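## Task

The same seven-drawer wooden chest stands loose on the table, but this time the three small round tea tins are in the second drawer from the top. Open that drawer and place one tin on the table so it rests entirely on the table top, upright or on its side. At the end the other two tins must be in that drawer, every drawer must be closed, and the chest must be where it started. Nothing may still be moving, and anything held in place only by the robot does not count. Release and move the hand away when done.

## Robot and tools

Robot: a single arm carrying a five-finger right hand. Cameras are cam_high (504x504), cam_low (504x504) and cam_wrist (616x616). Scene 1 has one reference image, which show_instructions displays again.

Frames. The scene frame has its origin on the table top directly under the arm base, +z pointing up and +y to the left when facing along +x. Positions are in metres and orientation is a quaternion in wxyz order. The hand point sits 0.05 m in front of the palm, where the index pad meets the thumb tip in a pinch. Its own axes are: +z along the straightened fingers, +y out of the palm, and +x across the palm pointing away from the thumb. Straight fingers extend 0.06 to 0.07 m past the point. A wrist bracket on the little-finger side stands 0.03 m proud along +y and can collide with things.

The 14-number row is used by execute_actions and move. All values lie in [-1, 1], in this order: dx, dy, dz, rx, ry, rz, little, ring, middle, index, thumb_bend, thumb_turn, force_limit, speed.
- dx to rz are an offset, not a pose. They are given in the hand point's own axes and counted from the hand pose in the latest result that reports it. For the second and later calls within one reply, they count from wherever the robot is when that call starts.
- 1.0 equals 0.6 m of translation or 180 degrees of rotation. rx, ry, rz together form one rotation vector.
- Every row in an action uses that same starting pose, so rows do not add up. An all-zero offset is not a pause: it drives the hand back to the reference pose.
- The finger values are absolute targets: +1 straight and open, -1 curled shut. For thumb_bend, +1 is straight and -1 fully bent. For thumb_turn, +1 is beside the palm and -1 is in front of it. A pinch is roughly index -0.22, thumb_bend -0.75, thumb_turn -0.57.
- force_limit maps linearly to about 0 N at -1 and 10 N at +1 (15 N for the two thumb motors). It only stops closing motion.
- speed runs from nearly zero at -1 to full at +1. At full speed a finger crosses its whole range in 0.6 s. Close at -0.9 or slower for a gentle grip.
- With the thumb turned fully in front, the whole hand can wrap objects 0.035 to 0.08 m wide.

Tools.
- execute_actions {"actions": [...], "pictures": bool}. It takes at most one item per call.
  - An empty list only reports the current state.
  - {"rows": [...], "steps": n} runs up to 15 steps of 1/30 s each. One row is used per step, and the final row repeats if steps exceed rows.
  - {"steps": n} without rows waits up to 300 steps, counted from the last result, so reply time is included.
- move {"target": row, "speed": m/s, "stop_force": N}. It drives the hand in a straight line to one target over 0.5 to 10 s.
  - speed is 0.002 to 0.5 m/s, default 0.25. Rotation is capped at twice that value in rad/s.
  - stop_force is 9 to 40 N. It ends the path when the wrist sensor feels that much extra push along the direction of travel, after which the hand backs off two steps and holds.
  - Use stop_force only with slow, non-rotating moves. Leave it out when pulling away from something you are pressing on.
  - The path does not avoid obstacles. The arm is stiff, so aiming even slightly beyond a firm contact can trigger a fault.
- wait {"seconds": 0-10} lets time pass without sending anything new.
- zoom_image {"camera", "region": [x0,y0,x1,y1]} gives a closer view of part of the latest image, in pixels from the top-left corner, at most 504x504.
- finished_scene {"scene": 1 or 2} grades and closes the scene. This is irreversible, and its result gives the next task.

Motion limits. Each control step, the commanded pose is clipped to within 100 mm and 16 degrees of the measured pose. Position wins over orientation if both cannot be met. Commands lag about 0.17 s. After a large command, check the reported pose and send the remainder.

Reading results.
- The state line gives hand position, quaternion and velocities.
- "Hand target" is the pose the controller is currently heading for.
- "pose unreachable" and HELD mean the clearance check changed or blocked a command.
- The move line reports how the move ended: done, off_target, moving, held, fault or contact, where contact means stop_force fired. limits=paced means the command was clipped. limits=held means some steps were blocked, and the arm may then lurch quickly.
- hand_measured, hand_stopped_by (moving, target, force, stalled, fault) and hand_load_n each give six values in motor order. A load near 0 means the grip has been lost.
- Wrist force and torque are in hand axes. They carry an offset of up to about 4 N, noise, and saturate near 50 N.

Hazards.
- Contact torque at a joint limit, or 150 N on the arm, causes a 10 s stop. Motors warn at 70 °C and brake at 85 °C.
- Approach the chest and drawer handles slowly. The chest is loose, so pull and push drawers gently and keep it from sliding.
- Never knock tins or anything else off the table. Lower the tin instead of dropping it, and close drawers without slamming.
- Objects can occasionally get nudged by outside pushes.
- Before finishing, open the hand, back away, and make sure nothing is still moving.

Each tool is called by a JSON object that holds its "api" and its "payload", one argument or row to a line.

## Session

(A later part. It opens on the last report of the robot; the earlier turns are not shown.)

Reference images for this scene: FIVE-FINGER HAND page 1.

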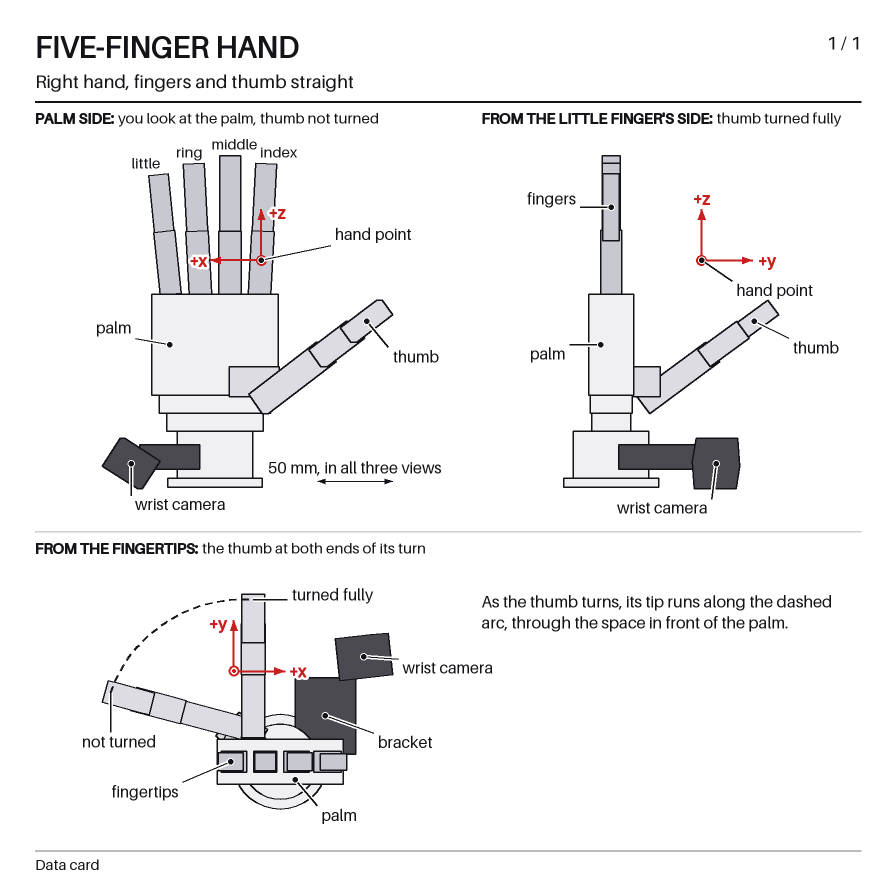

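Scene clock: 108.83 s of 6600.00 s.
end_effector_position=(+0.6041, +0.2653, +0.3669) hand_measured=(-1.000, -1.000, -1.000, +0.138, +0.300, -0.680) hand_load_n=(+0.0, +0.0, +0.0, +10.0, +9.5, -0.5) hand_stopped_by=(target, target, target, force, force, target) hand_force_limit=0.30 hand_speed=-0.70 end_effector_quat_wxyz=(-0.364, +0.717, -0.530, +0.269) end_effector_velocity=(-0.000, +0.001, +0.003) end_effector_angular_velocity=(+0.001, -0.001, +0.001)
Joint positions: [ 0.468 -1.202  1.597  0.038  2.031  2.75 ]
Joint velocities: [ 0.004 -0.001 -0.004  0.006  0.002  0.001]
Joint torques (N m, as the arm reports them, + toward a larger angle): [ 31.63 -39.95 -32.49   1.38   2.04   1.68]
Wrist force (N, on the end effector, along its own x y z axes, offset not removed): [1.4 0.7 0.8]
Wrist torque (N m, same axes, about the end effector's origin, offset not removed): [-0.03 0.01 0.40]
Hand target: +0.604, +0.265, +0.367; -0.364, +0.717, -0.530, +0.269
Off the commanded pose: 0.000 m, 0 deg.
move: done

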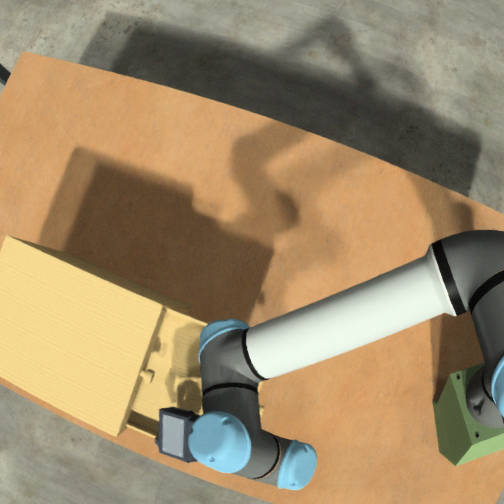

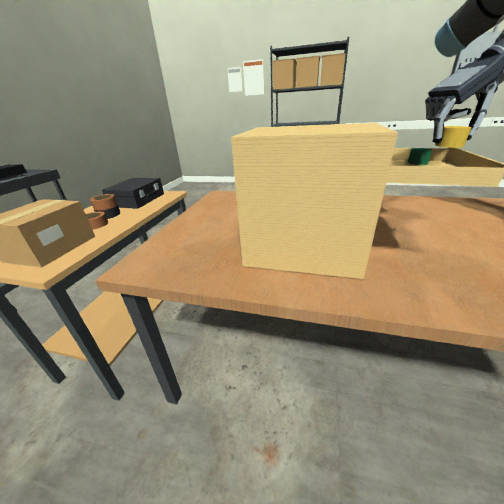

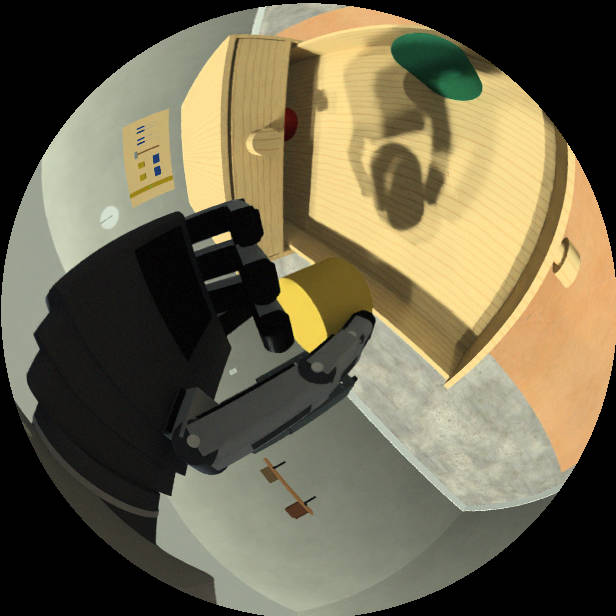

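{"api": "move", "payload": {
  "target": [0.645,0.116,-0.1595,0,0,0,-1,-1,-1,-0.2,-0.4,-0.68,0.3,-0.7],
  "speed": 0.25
}}

{"api": "move", "payload": {
  "target": [0,0.434,0.316,0,0,0,-1,-1,-1,-0.2,-0.4,-0.68,0.3,-0.7],
  "speed": 0.2
}}

Scene clock: 113.53 s of 6600.00 s.
end_effector_position=(+0.6037, -0.1388, +0.3669) hand_measured=(-1.000, -1.000, -1.000, +0.138, +0.300, -0.680) hand_load_n=(+0.0, +0.0, +0.0, +10.0, +9.5, -0.5) hand_stopped_by=(target, target, target, force, force, target) hand_force_limit=0.30 hand_speed=-0.70 end_effector_quat_wxyz=(-0.364, +0.717, -0.531, +0.269) end_effector_velocity=(+0.000, -0.003, -0.000) end_effector_angular_velocity=(+0.002, -0.001, +0.003)
Joint positions: [-0.505 -1.705  1.686  0.446  1.136  2.358]
Joint velocities: [-0.009  0.002 -0.005  0.006 -0.012 -0.005]
Joint torques (N m, as the arm reports them, + toward a larger angle): [ -1.98 -18.98 -32.68   3.06  -3.46  -1.52]
Wrist force (N, on the end effector, along its own x y z axes, offset not removed): [1.3 0.9 2.0]
Wrist torque (N m, same axes, about the end effector's origin, offset not removed): [0.11 -0.03 0.45]
Hand target: +0.604, -0.139, +0.367; -0.364, +0.717, -0.530, +0.269
Off the commanded pose: 0.001 m, 0 deg.
move: done

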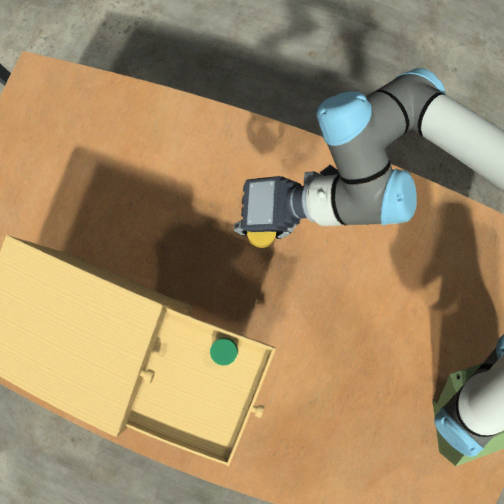

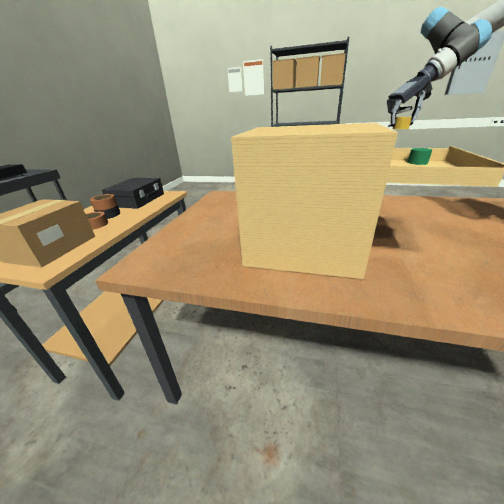

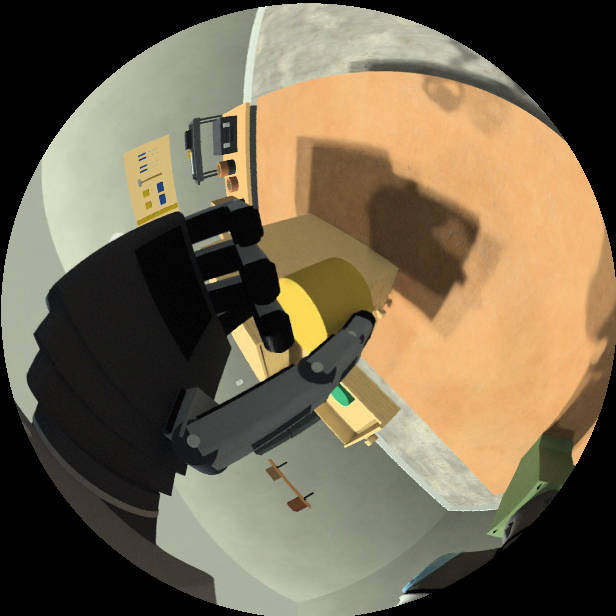

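Scene clock: 115.77 s of 6600.00 s.
end_effector_position=(+0.6035, -0.1388, +0.0450) hand_measured=(-1.000, -1.000, -1.000, +0.138, +0.300, -0.680) hand_load_n=(+0.0, +0.0, +0.0, +10.0, +9.5, -0.5) hand_stopped_by=(target, target, target, force, force, target) hand_force_limit=0.30 hand_speed=-0.70 end_effector_quat_wxyz=(-0.364, +0.717, -0.531, +0.269) end_effector_velocity=(+0.001, -0.001, -0.002) end_effector_angular_velocity=(-0.001, -0.001, -0.001)
Joint positions: [-0.703 -1.183  1.835 -0.174  0.957  2.258]
Joint velocities: [-0.001  0.005 -0.004 -0.003 -0.    -0.   ]
Joint torques (N m, as the arm reports them, + toward a larger angle): [  0.97 -27.14 -21.45  -0.5   -3.75  -1.63]
Wrist force (N, on the end effector, along its own x y z axes, offset not removed): [1.2 0.7 1.8]
Wrist torque (N m, same axes, about the end effector's origin, offset not removed): [-0.14 0.02 0.31]
Hand target: +0.604, -0.139, +0.045; -0.364, +0.717, -0.531, +0.269
Off the commanded pose: 0.000 m, 0 deg.
move: done

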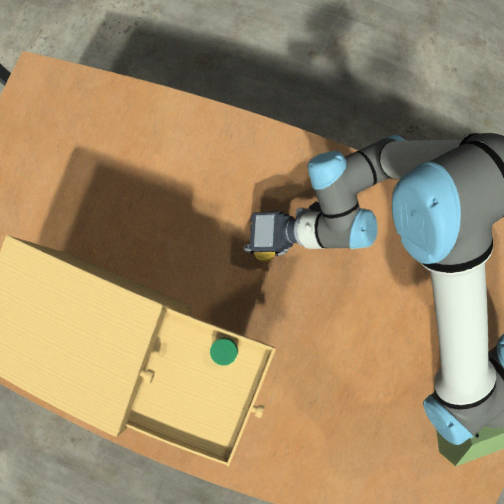

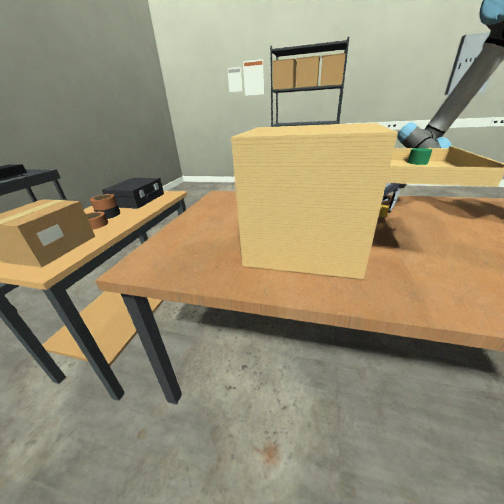

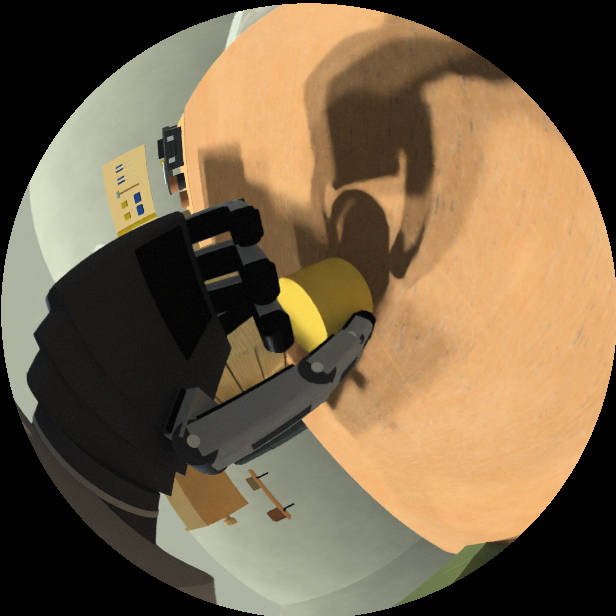

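{"api": "move", "payload": {
  "target": [0,0.0405,0.0294,0,0,0,-1,-1,-1,-0.2,-0.4,-0.68,0.3,-0.7],
  "speed": 0.008,
  "stop_force": 9
}}

Scene clock: 120.10 s of 6600.00 s.
end_effector_position=(+0.6035, -0.1390, +0.0258) hand_measured=(-1.000, -1.000, -1.000, +0.138, +0.300, -0.680) hand_load_n=(+0.0, +0.0, +0.0, +10.0, +8.5, +0.0) hand_stopped_by=(target, target, target, force, force, target) hand_force_limit=0.30 hand_speed=-0.70 end_effector_quat_wxyz=(-0.364, +0.717, -0.530, +0.269) end_effector_velocity=(-0.002, +0.001, +0.002) end_effector_angular_velocity=(+0.004, +0.004, +0.000)
Joint positions: [-0.71  -1.141  1.823 -0.202  0.95   2.254]
Joint velocities: [ 0.    -0.005  0.004  0.005  0.     0.001]
Joint torques (N m, as the arm reports them, + toward a larger angle): [ 12.69 -50.05   9.09   2.96   1.5    0.24]
Wrist force (N, on the end effector, along its own x y z axes, offset not removed): [2.3 0.4 1.9]
Wrist torque (N m, same axes, about the end effector's origin, offset not removed): [-0.01 -0.10 0.47]
Hand target: +0.603, -0.139, +0.026; -0.364, +0.717, -0.531, +0.269
Off the commanded pose: 0.011 m, 0 deg.
move: contact

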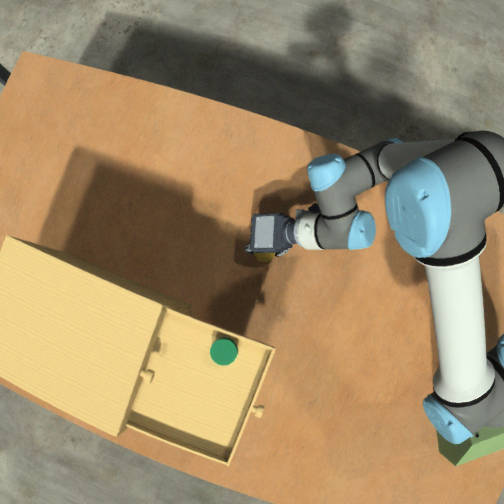

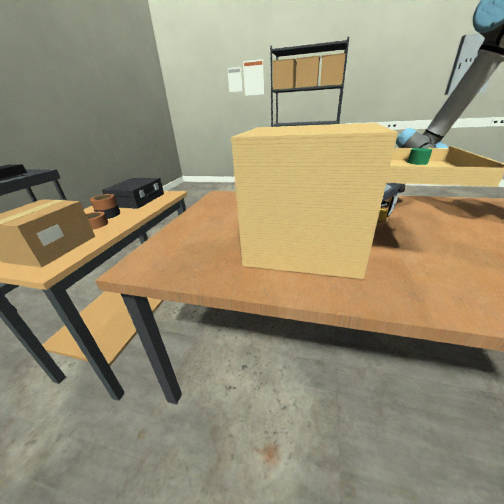

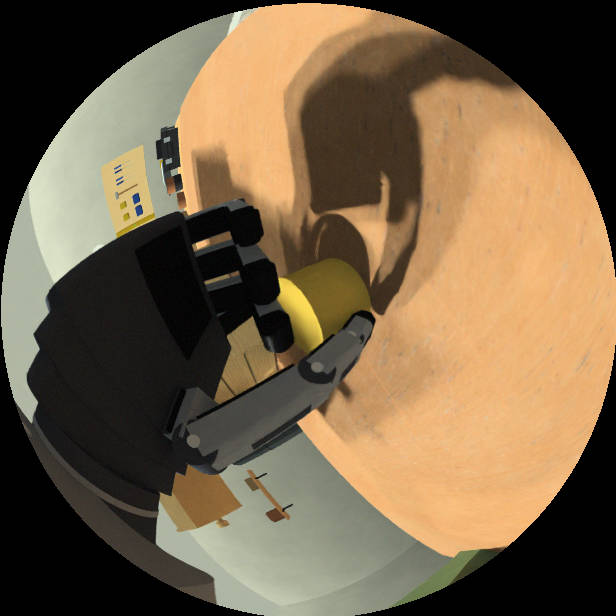

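{"api": "move", "payload": {
  "target": [0,0,0,0,0,0,-1,-1,-1,0.6,0.7,-0.68,0.3,0.3]
}}

{"api": "move", "payload": {
  "target": [0,-0.1,-0.0727,0,0,0,-1,-1,-1,0.6,0.7,-0.68,0.3,0.3],
  "speed": 0.12
}}

{"api": "move", "payload": {
  "target": [-0.32,-0.041,-0.347,-0.078,0.049,0.046,-1,-1,-1,-1,0,1,0.3,0.6],
  "speed": 0.25
}}

{"api": "move", "payload": {
  "target": [-0.339,-0.036,0.03,0,0,0,-1,-1,-1,-1,0,1,0.3,0.6],
  "speed": 0.2
}}

Scene clock: 126.87 s of 6600.00 s.
end_effector_position=(+0.6036, -0.1389, +0.0259) hand_measured=(-1.000, -1.000, -1.000, +0.600, +0.700, -0.680) hand_load_n=(+0.0, +0.0, +0.0, +0.0, +0.0, +0.0) hand_stopped_by=(target, target, target, target, target, target) hand_force_limit=0.30 hand_speed=0.30 end_effector_quat_wxyz=(-0.364, +0.717, -0.530, +0.269) end_effector_velocity=(+0.001, -0.000, -0.000) end_effector_angular_velocity=(-0.001, -0.001, +0.000)
Joint positions: [-0.71  -1.141  1.823 -0.202  0.95   2.254]
Joint velocities: [ 0.     0.001 -0.002 -0.    -0.    -0.   ]
Joint torques (N m, as the arm reports them, + toward a larger angle): [  0.93 -27.16 -20.64  -0.68  -3.61  -1.63]
Wrist force (N, on the end effector, along its own x y z axes, offset not removed): [2.3 1.2 1.4]
Wrist torque (N m, same axes, about the end effector's origin, offset not removed): [0.08 -0.15 0.44]
Hand target: +0.604, -0.139, +0.026; -0.364, +0.717, -0.530, +0.269
Off the commanded pose: 0.000 m, 0 deg.
After step 90, 3.07 s passed at rest.
move: done

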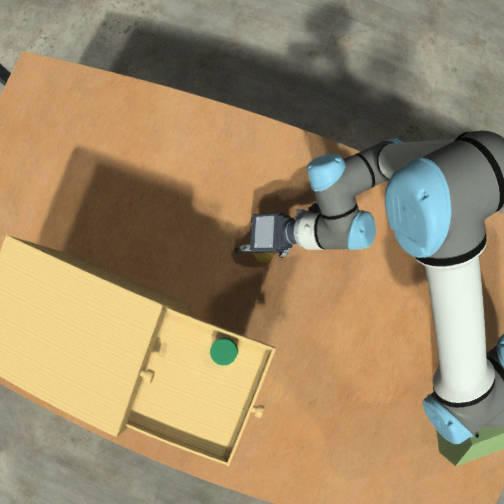

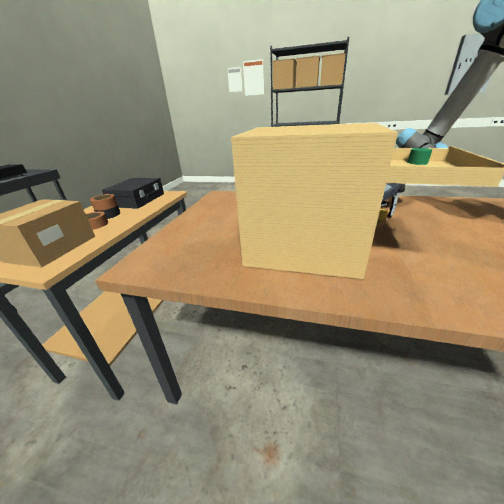

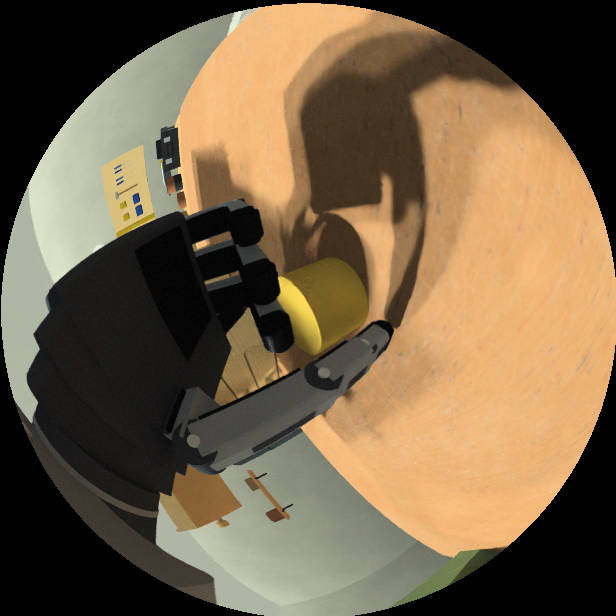

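Scene clock: 128.00 s of 6600.00 s.
end_effector_position=(+0.6037, -0.1388, +0.0998) hand_measured=(-1.000, -1.000, -1.000, +0.600, +0.700, -0.680) hand_load_n=(+0.0, +0.0, +0.0, +0.0, +0.0, +0.0) hand_stopped_by=(target, target, target, target, target, target) hand_force_limit=0.30 hand_speed=0.30 end_effector_quat_wxyz=(-0.364, +0.717, -0.530, +0.269) end_effector_velocity=(+0.000, -0.000, +0.002) end_effector_angular_velocity=(-0.000, +0.000, -0.000)
Joint positions: [-0.679 -1.298  1.856 -0.087  0.978  2.271]
Joint velocities: [ 0.001 -0.005 -0.     0.005  0.001  0.001]
Joint torques (N m, as the arm reports them, + toward a larger angle): [ 25.51 -46.84   7.15   3.3    1.74   1.68]
Wrist force (N, on the end effector, along its own x y z axes, offset not removed): [1.9 -0.2 -0.8]
Wrist torque (N m, same axes, about the end effector's origin, offset not removed): [-0.02 0.08 0.43]
Hand target: +0.604, -0.139, +0.100; -0.364, +0.717, -0.530, +0.269
Off the commanded pose: 0.000 m, 0 deg.
move: done

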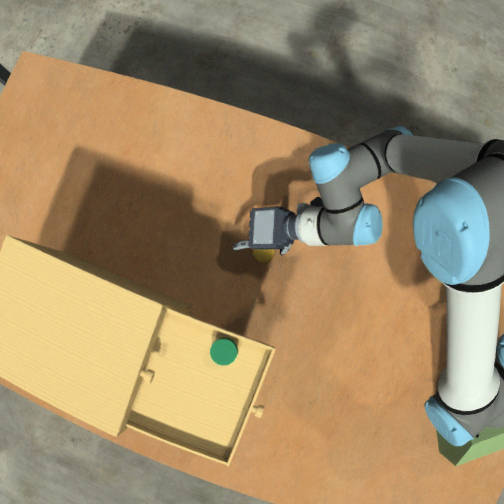

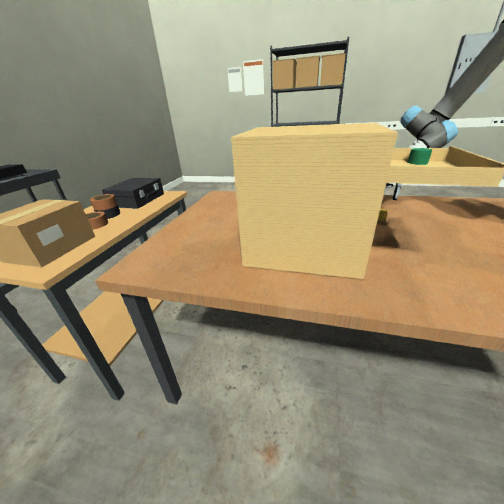

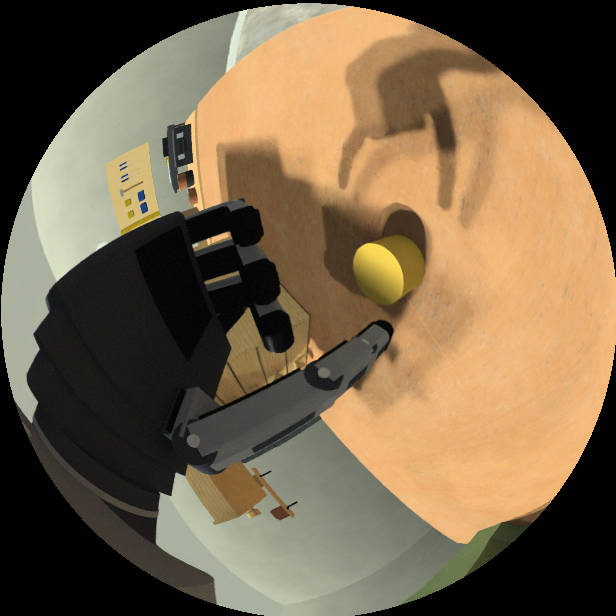

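Scene clock: 129.83 s of 6600.00 s.
end_effector_position=(+0.4007, -0.0002, +0.2422) hand_measured=(-1.000, -1.000, -1.000, -1.000, +0.000, +1.000) hand_load_n=(+0.0, +0.0, +0.0, +0.0, +0.0, +0.0) hand_stopped_by=(target, target, target, target, target, target) hand_force_limit=0.30 hand_speed=0.60 end_effector_quat_wxyz=(-0.251, +0.693, -0.636, +0.230) end_effector_velocity=(-0.002, +0.001, +0.002) end_effector_angular_velocity=(-0.002, +0.004, -0.002)
Joint positions: [-0.263 -1.847  2.346  0.007  1.624  2.596]
Joint velocities: [ 0.013 -0.001 -0.001  0.004  0.016  0.007]
Joint torques (N m, as the arm reports them, + toward a larger angle): [ 21.97 -27.06 -25.04   2.73   1.73   1.69]
Wrist force (N, on the end effector, along its own x y z axes, offset not removed): [-0.9 1.4 0.7]
Wrist torque (N m, same axes, about the end effector's origin, offset not removed): [0.19 0.58 0.24]
Hand target: +0.401, -0.000, +0.242; -0.251, +0.693, -0.636, +0.230
Off the commanded pose: 0.000 m, 0 deg.
move: done

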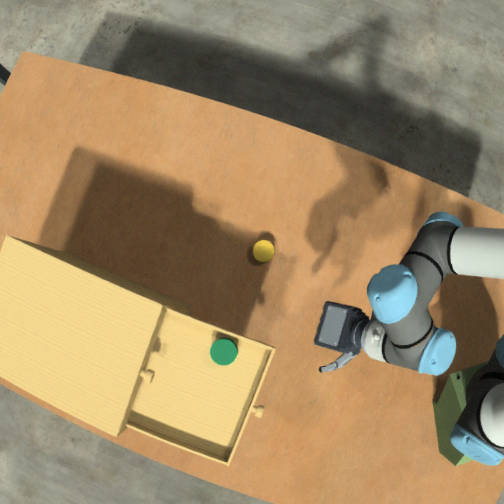

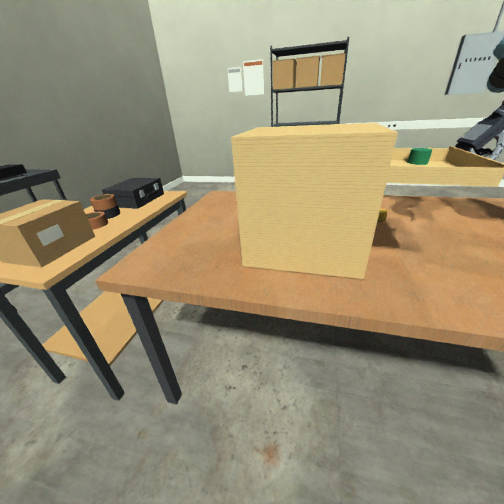

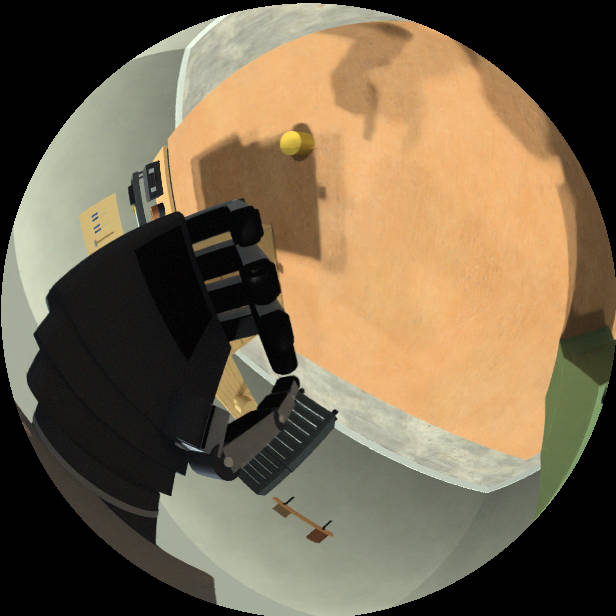

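Scene clock: 131.50 s of 6600.00 s.
end_effector_position=(+0.4114, +0.2045, +0.2424) hand_measured=(-1.000, -1.000, -1.000, -1.000, +0.000, +1.000) hand_load_n=(+0.0, +0.0, +0.0, +0.0, +0.0, +0.0) hand_stopped_by=(target, target, target, target, target, target) hand_force_limit=0.30 hand_speed=0.60 end_effector_quat_wxyz=(-0.251, +0.693, -0.636, +0.230) end_effector_velocity=(+0.002, +0.002, +0.000) end_effector_angular_velocity=(-0.001, +0.000, -0.003)
Joint positions: [ 0.451 -1.283  2.093 -0.152  2.229  3.008]
Joint velocities: [ 0.005  0.008 -0.01   0.004  0.007  0.005]
Joint torques (N m, as the arm reports them, + toward a larger angle): [ 28.   -11.74 -24.58   2.43   2.33   1.89]
Wrist force (N, on the end effector, along its own x y z axes, offset not removed): [-0.3 1.6 1.9]
Wrist torque (N m, same axes, about the end effector's origin, offset not removed): [0.19 0.13 0.34]
Hand target: +0.411, +0.205, +0.242; -0.251, +0.693, -0.636, +0.230
Off the commanded pose: 0.000 m, 0 deg.
move: done

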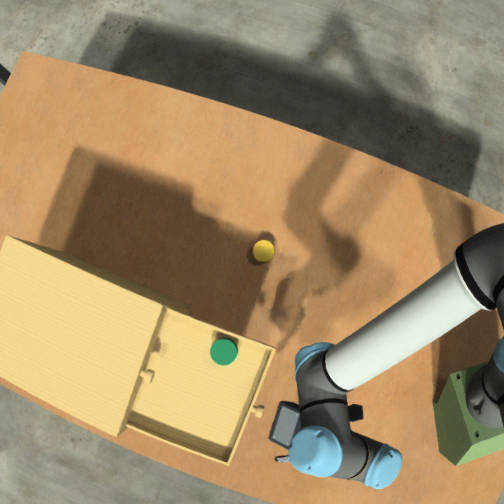

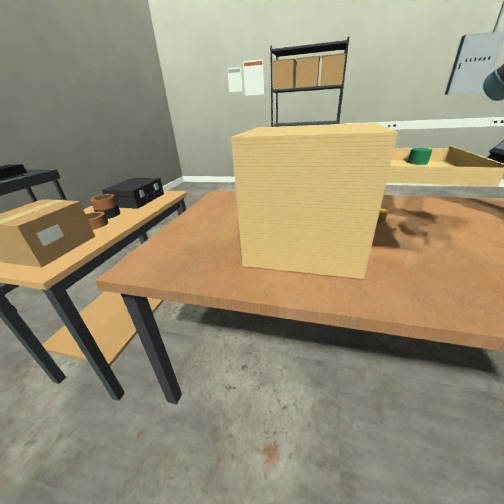

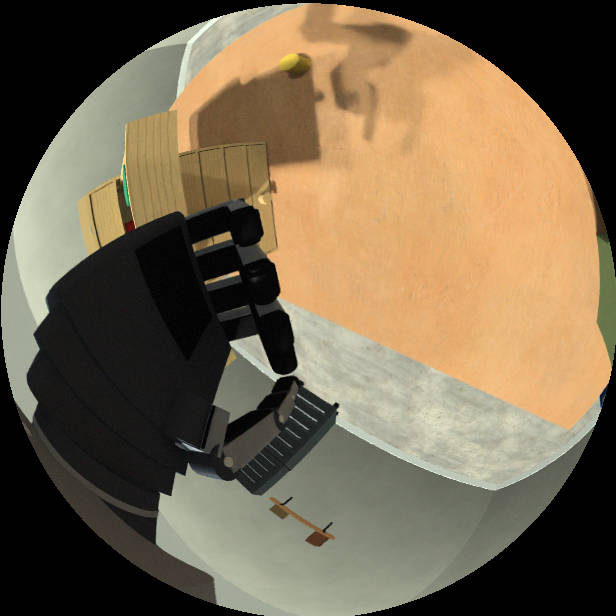

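{"api": "move", "payload": {
  "target": [0.0073,-0.0507,0.0426,0,0,0,-1,-1,-1,-1,0,1,0.3,0.6],
  "speed": 0.02,
  "stop_force": 20
}}

{"api": "zoom_image", "payload": {
  "camera": "cam_low",
  "region": [404,110,504,210]
}}

{"api": "zoom_image", "payload": {
  "camera": "cam_high",
  "region": [210,360,330,480]
}}

Scene clock: 135.87 s of 6600.00 s.
end_effector_position=(+0.4510, +0.2035, +0.2423) hand_measured=(-1.000, -1.000, -1.000, -1.000, +0.000, +1.000) hand_load_n=(+0.0, +0.0, +0.0, +0.0, +0.0, +0.0) hand_stopped_by=(target, target, target, target, target, target) hand_force_limit=0.30 hand_speed=0.60 end_effector_quat_wxyz=(-0.251, +0.693, -0.636, +0.230) end_effector_velocity=(+0.002, -0.000, -0.000) end_effector_angular_velocity=(-0.000, +0.000, -0.000)
Joint positions: [ 0.407 -1.256  2.007 -0.112  2.194  2.975]
Joint velocities: [-0.003  0.002 -0.005  0.002 -0.002 -0.002]
Joint torques (N m, as the arm reports them, + toward a larger angle): [  3.77 -13.19 -27.18   2.05  -2.92  -1.7 ]
Wrist force (N, on the end effector, along its own x y z axes, offset not removed): [-0.5 0.9 -1.1]
Wrist torque (N m, same axes, about the end effector's origin, offset not removed): [0.03 0.31 0.24]
Hand target: +0.451, +0.204, +0.242; -0.251, +0.693, -0.636, +0.230
Off the commanded pose: 0.000 m, 0 deg.
move: done

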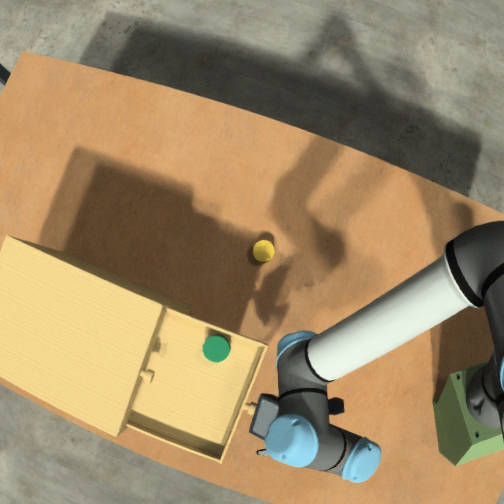

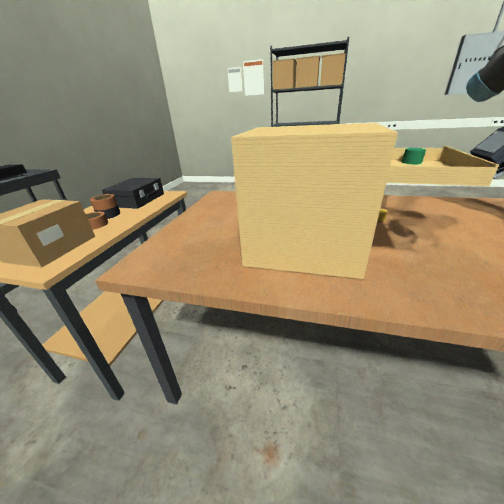

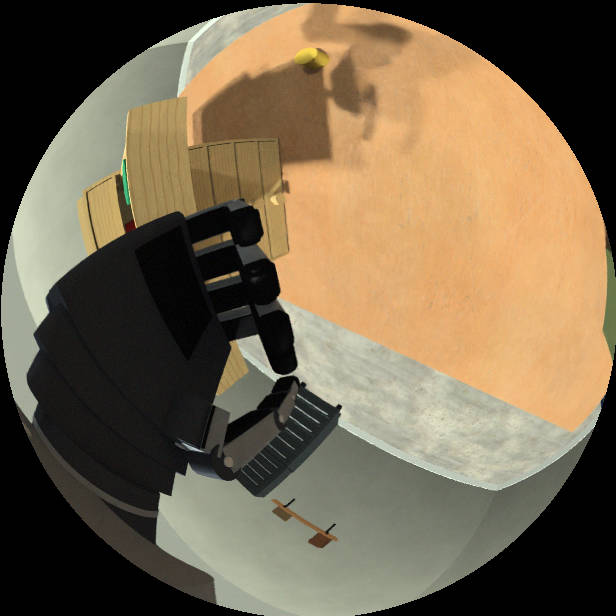

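Region (404, 110, 504, 210) of cam_low's 504x504 image, scaled by 5.040, with more detail than that image has.

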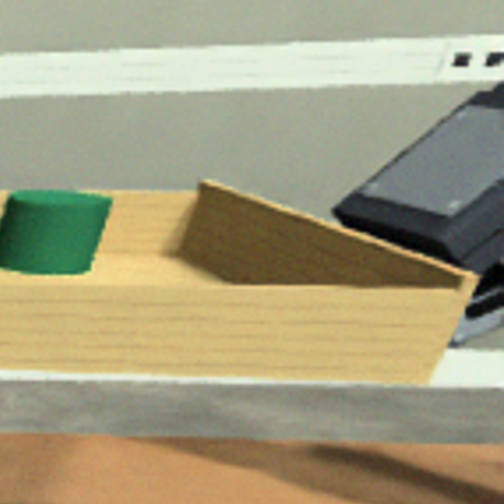

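Region (210, 360, 330, 480) of cam_high's 504x504 image, scaled by 4.200, with more detail than that image has.

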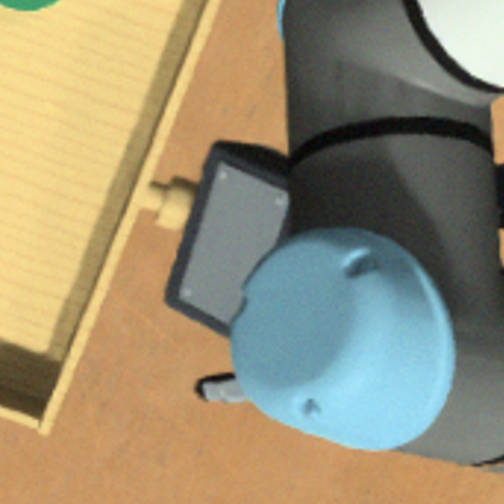

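{"api": "move", "payload": {
  "target": [0.029,-0.203,0.170,0,0,0,-1,-1,-1,-1,0,1,0.3,0.6],
  "speed": 0.035,
  "stop_force": 26
}}

{"api": "zoom_image", "payload": {
  "camera": "cam_low",
  "region": [370,90,490,210]
}}

Scene clock: 142.37 s of 6600.00 s.
end_effector_position=(+0.6105, +0.1998, +0.2420) hand_measured=(-1.000, -1.000, -1.000, -1.000, +0.000, +1.000) hand_load_n=(+0.0, +0.0, +0.0, +0.0, +0.0, +0.0) hand_stopped_by=(target, target, target, target, target, target) hand_force_limit=0.30 hand_speed=0.60 end_effector_quat_wxyz=(-0.251, +0.693, -0.636, +0.230) end_effector_velocity=(+0.003, -0.000, -0.000) end_effector_angular_velocity=(-0.000, +0.000, -0.000)
Joint positions: [ 0.292 -1.083  1.582  0.096  2.1    2.896]
Joint velocities: [-0.002  0.003 -0.008  0.005 -0.001 -0.001]
Joint torques (N m, as the arm reports them, + toward a larger angle): [  8.71 -22.66 -29.63   2.44  -3.1   -1.68]
Wrist force (N, on the end effector, along its own x y z axes, offset not removed): [-1.6 0.0 -0.3]
Wrist torque (N m, same axes, about the end effector's origin, offset not removed): [-0.09 0.55 0.12]
Hand target: +0.611, +0.200, +0.242; -0.251, +0.693, -0.636, +0.230
Off the commanded pose: 0.000 m, 0 deg.
move: done

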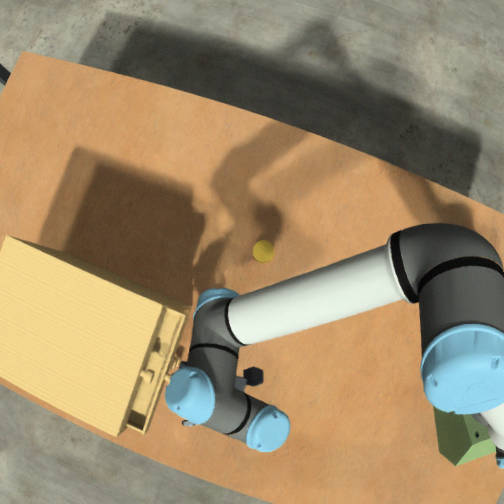

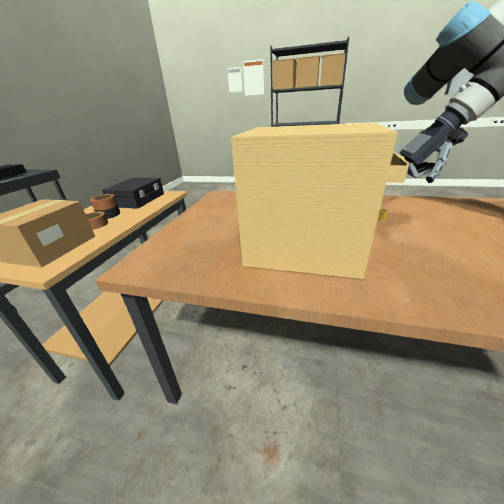

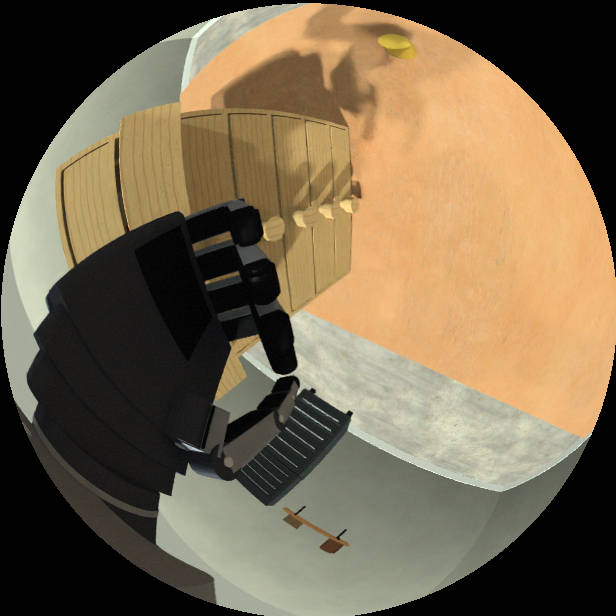

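Region (370, 90, 490, 210) of cam_low's 504x504 image, scaled by 4.200, with more detail than that image has.

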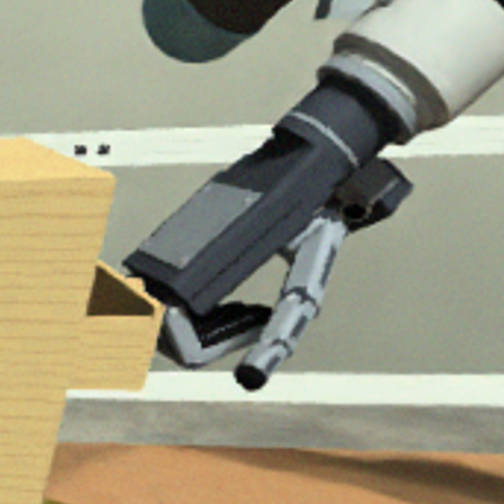

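{"api": "move", "payload": {
  "target": [0.0055,-0.038,0.032,0,0,0,-1,-1,-1,-1,0,1,0.3,0.6],
  "speed": 0.02,
  "stop_force": 24
}}

{"api": "move", "payload": {
  "target": [0.0046,-0.032,0.0266,0,0,0,-1,-1,-1,-1,0,1,0.3,0.6],
  "speed": 0.008,
  "stop_force": 20
}}

{"api": "zoom_image", "payload": {
  "camera": "cam_low",
  "region": [370,90,490,210]
}}

Scene clock: 147.07 s of 6600.00 s.
end_effector_position=(+0.6402, +0.1990, +0.2419) hand_measured=(-1.000, -1.000, -1.000, -1.000, +0.000, +1.000) hand_load_n=(+0.0, +0.0, +0.0, +0.0, +0.0, +0.0) hand_stopped_by=(target, target, target, target, target, target) hand_force_limit=0.30 hand_speed=0.60 end_effector_quat_wxyz=(-0.251, +0.693, -0.636, +0.230) end_effector_velocity=(+0.002, -0.000, -0.000) end_effector_angular_velocity=(-0.001, +0.001, +0.001)
Joint positions: [ 0.277 -1.041  1.488  0.143  2.088  2.886]
Joint velocities: [-0.001  0.004 -0.008  0.005 -0.001 -0.001]
Joint torques (N m, as the arm reports them, + toward a larger angle): [  9.28 -24.94 -28.86   2.41  -2.89  -1.46]
Wrist force (N, on the end effector, along its own x y z axes, offset not removed): [0.7 -0.3 2.6]
Wrist torque (N m, same axes, about the end effector's origin, offset not removed): [-0.10 0.09 0.09]
Hand target: +0.640, +0.199, +0.242; -0.251, +0.693, -0.636, +0.230
Off the commanded pose: 0.000 m, 0 deg.
move: done

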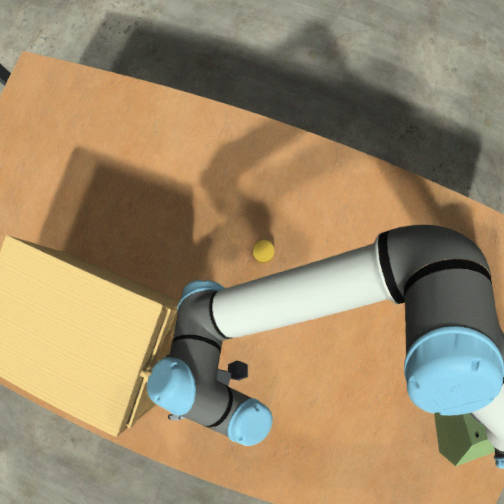

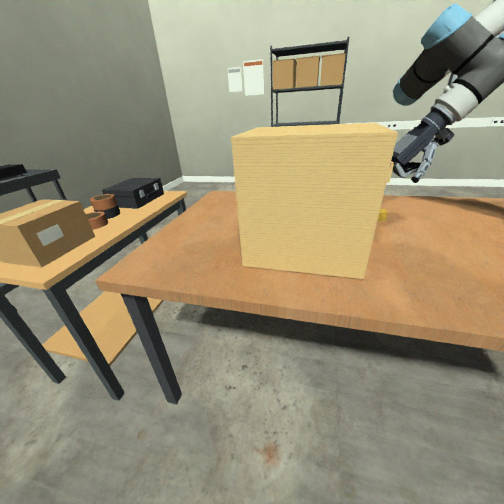

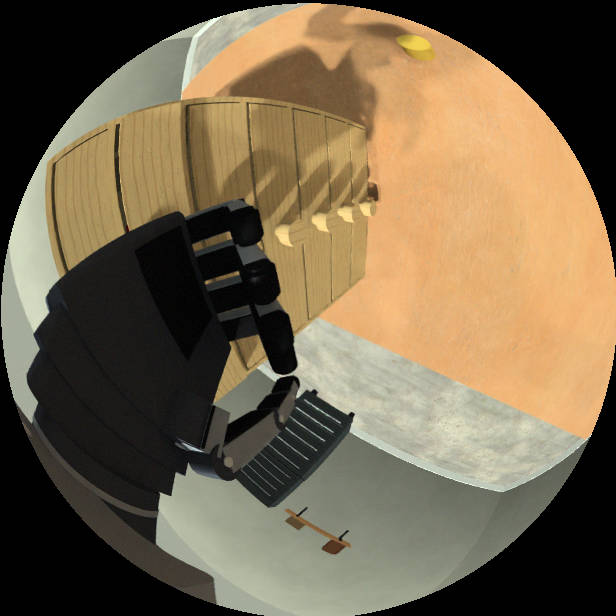

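Scene clock: 148.60 s of 6600.00 s.
end_effector_position=(+0.6493, +0.1989, +0.2417) hand_measured=(-1.000, -1.000, -1.000, -1.000, +0.000, +1.000) hand_load_n=(+0.0, +0.5, +0.0, +0.0, +0.0, +0.0) hand_stopped_by=(target, target, target, target, target, target) hand_force_limit=0.30 hand_speed=0.60 end_effector_quat_wxyz=(-0.251, +0.693, -0.635, +0.230) end_effector_velocity=(-0.003, +0.000, -0.000) end_effector_angular_velocity=(+0.001, -0.000, +0.000)
Joint positions: [ 0.273 -1.026  1.458  0.158  2.084  2.883]
Joint velocities: [ 0.001 -0.004  0.01  -0.006 -0.     0.001]
Joint torques (N m, as the arm reports them, + toward a larger angle): [ 16.3  -48.8   -9.6   -5.89   2.3    1.31]
Wrist force (N, on the end effector, along its own x y z axes, offset not removed): [-8.0 14.6 -19.3]
Wrist torque (N m, same axes, about the end effector's origin, offset not removed): [1.50 0.94 0.27]
Hand target: +0.649, +0.199, +0.242; -0.251, +0.693, -0.636, +0.230
Off the commanded pose: 0.016 m, 0 deg.
move: contact

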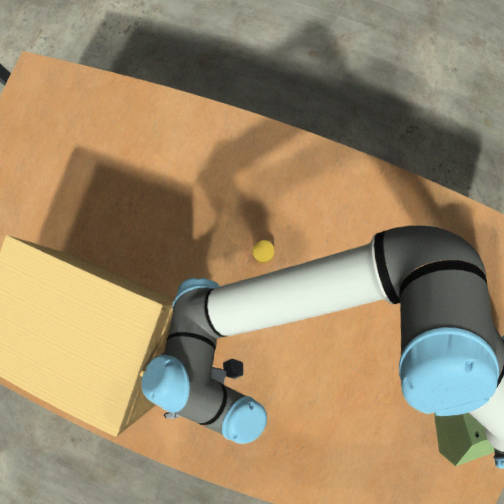

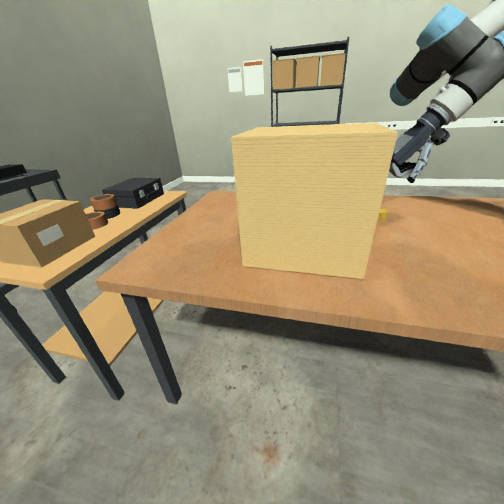

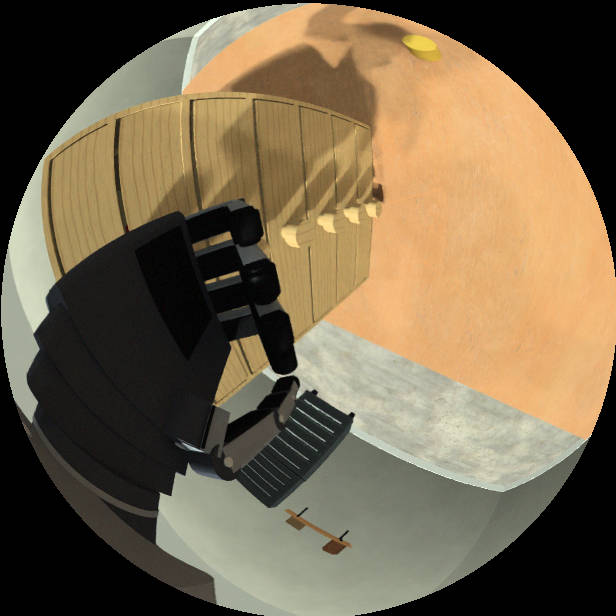

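Region (370, 90, 490, 210) of cam_low's 504x504 image, scaled by 4.200, with more detail than that image has.

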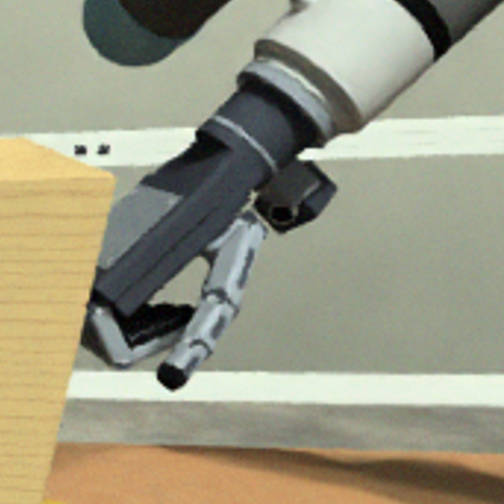

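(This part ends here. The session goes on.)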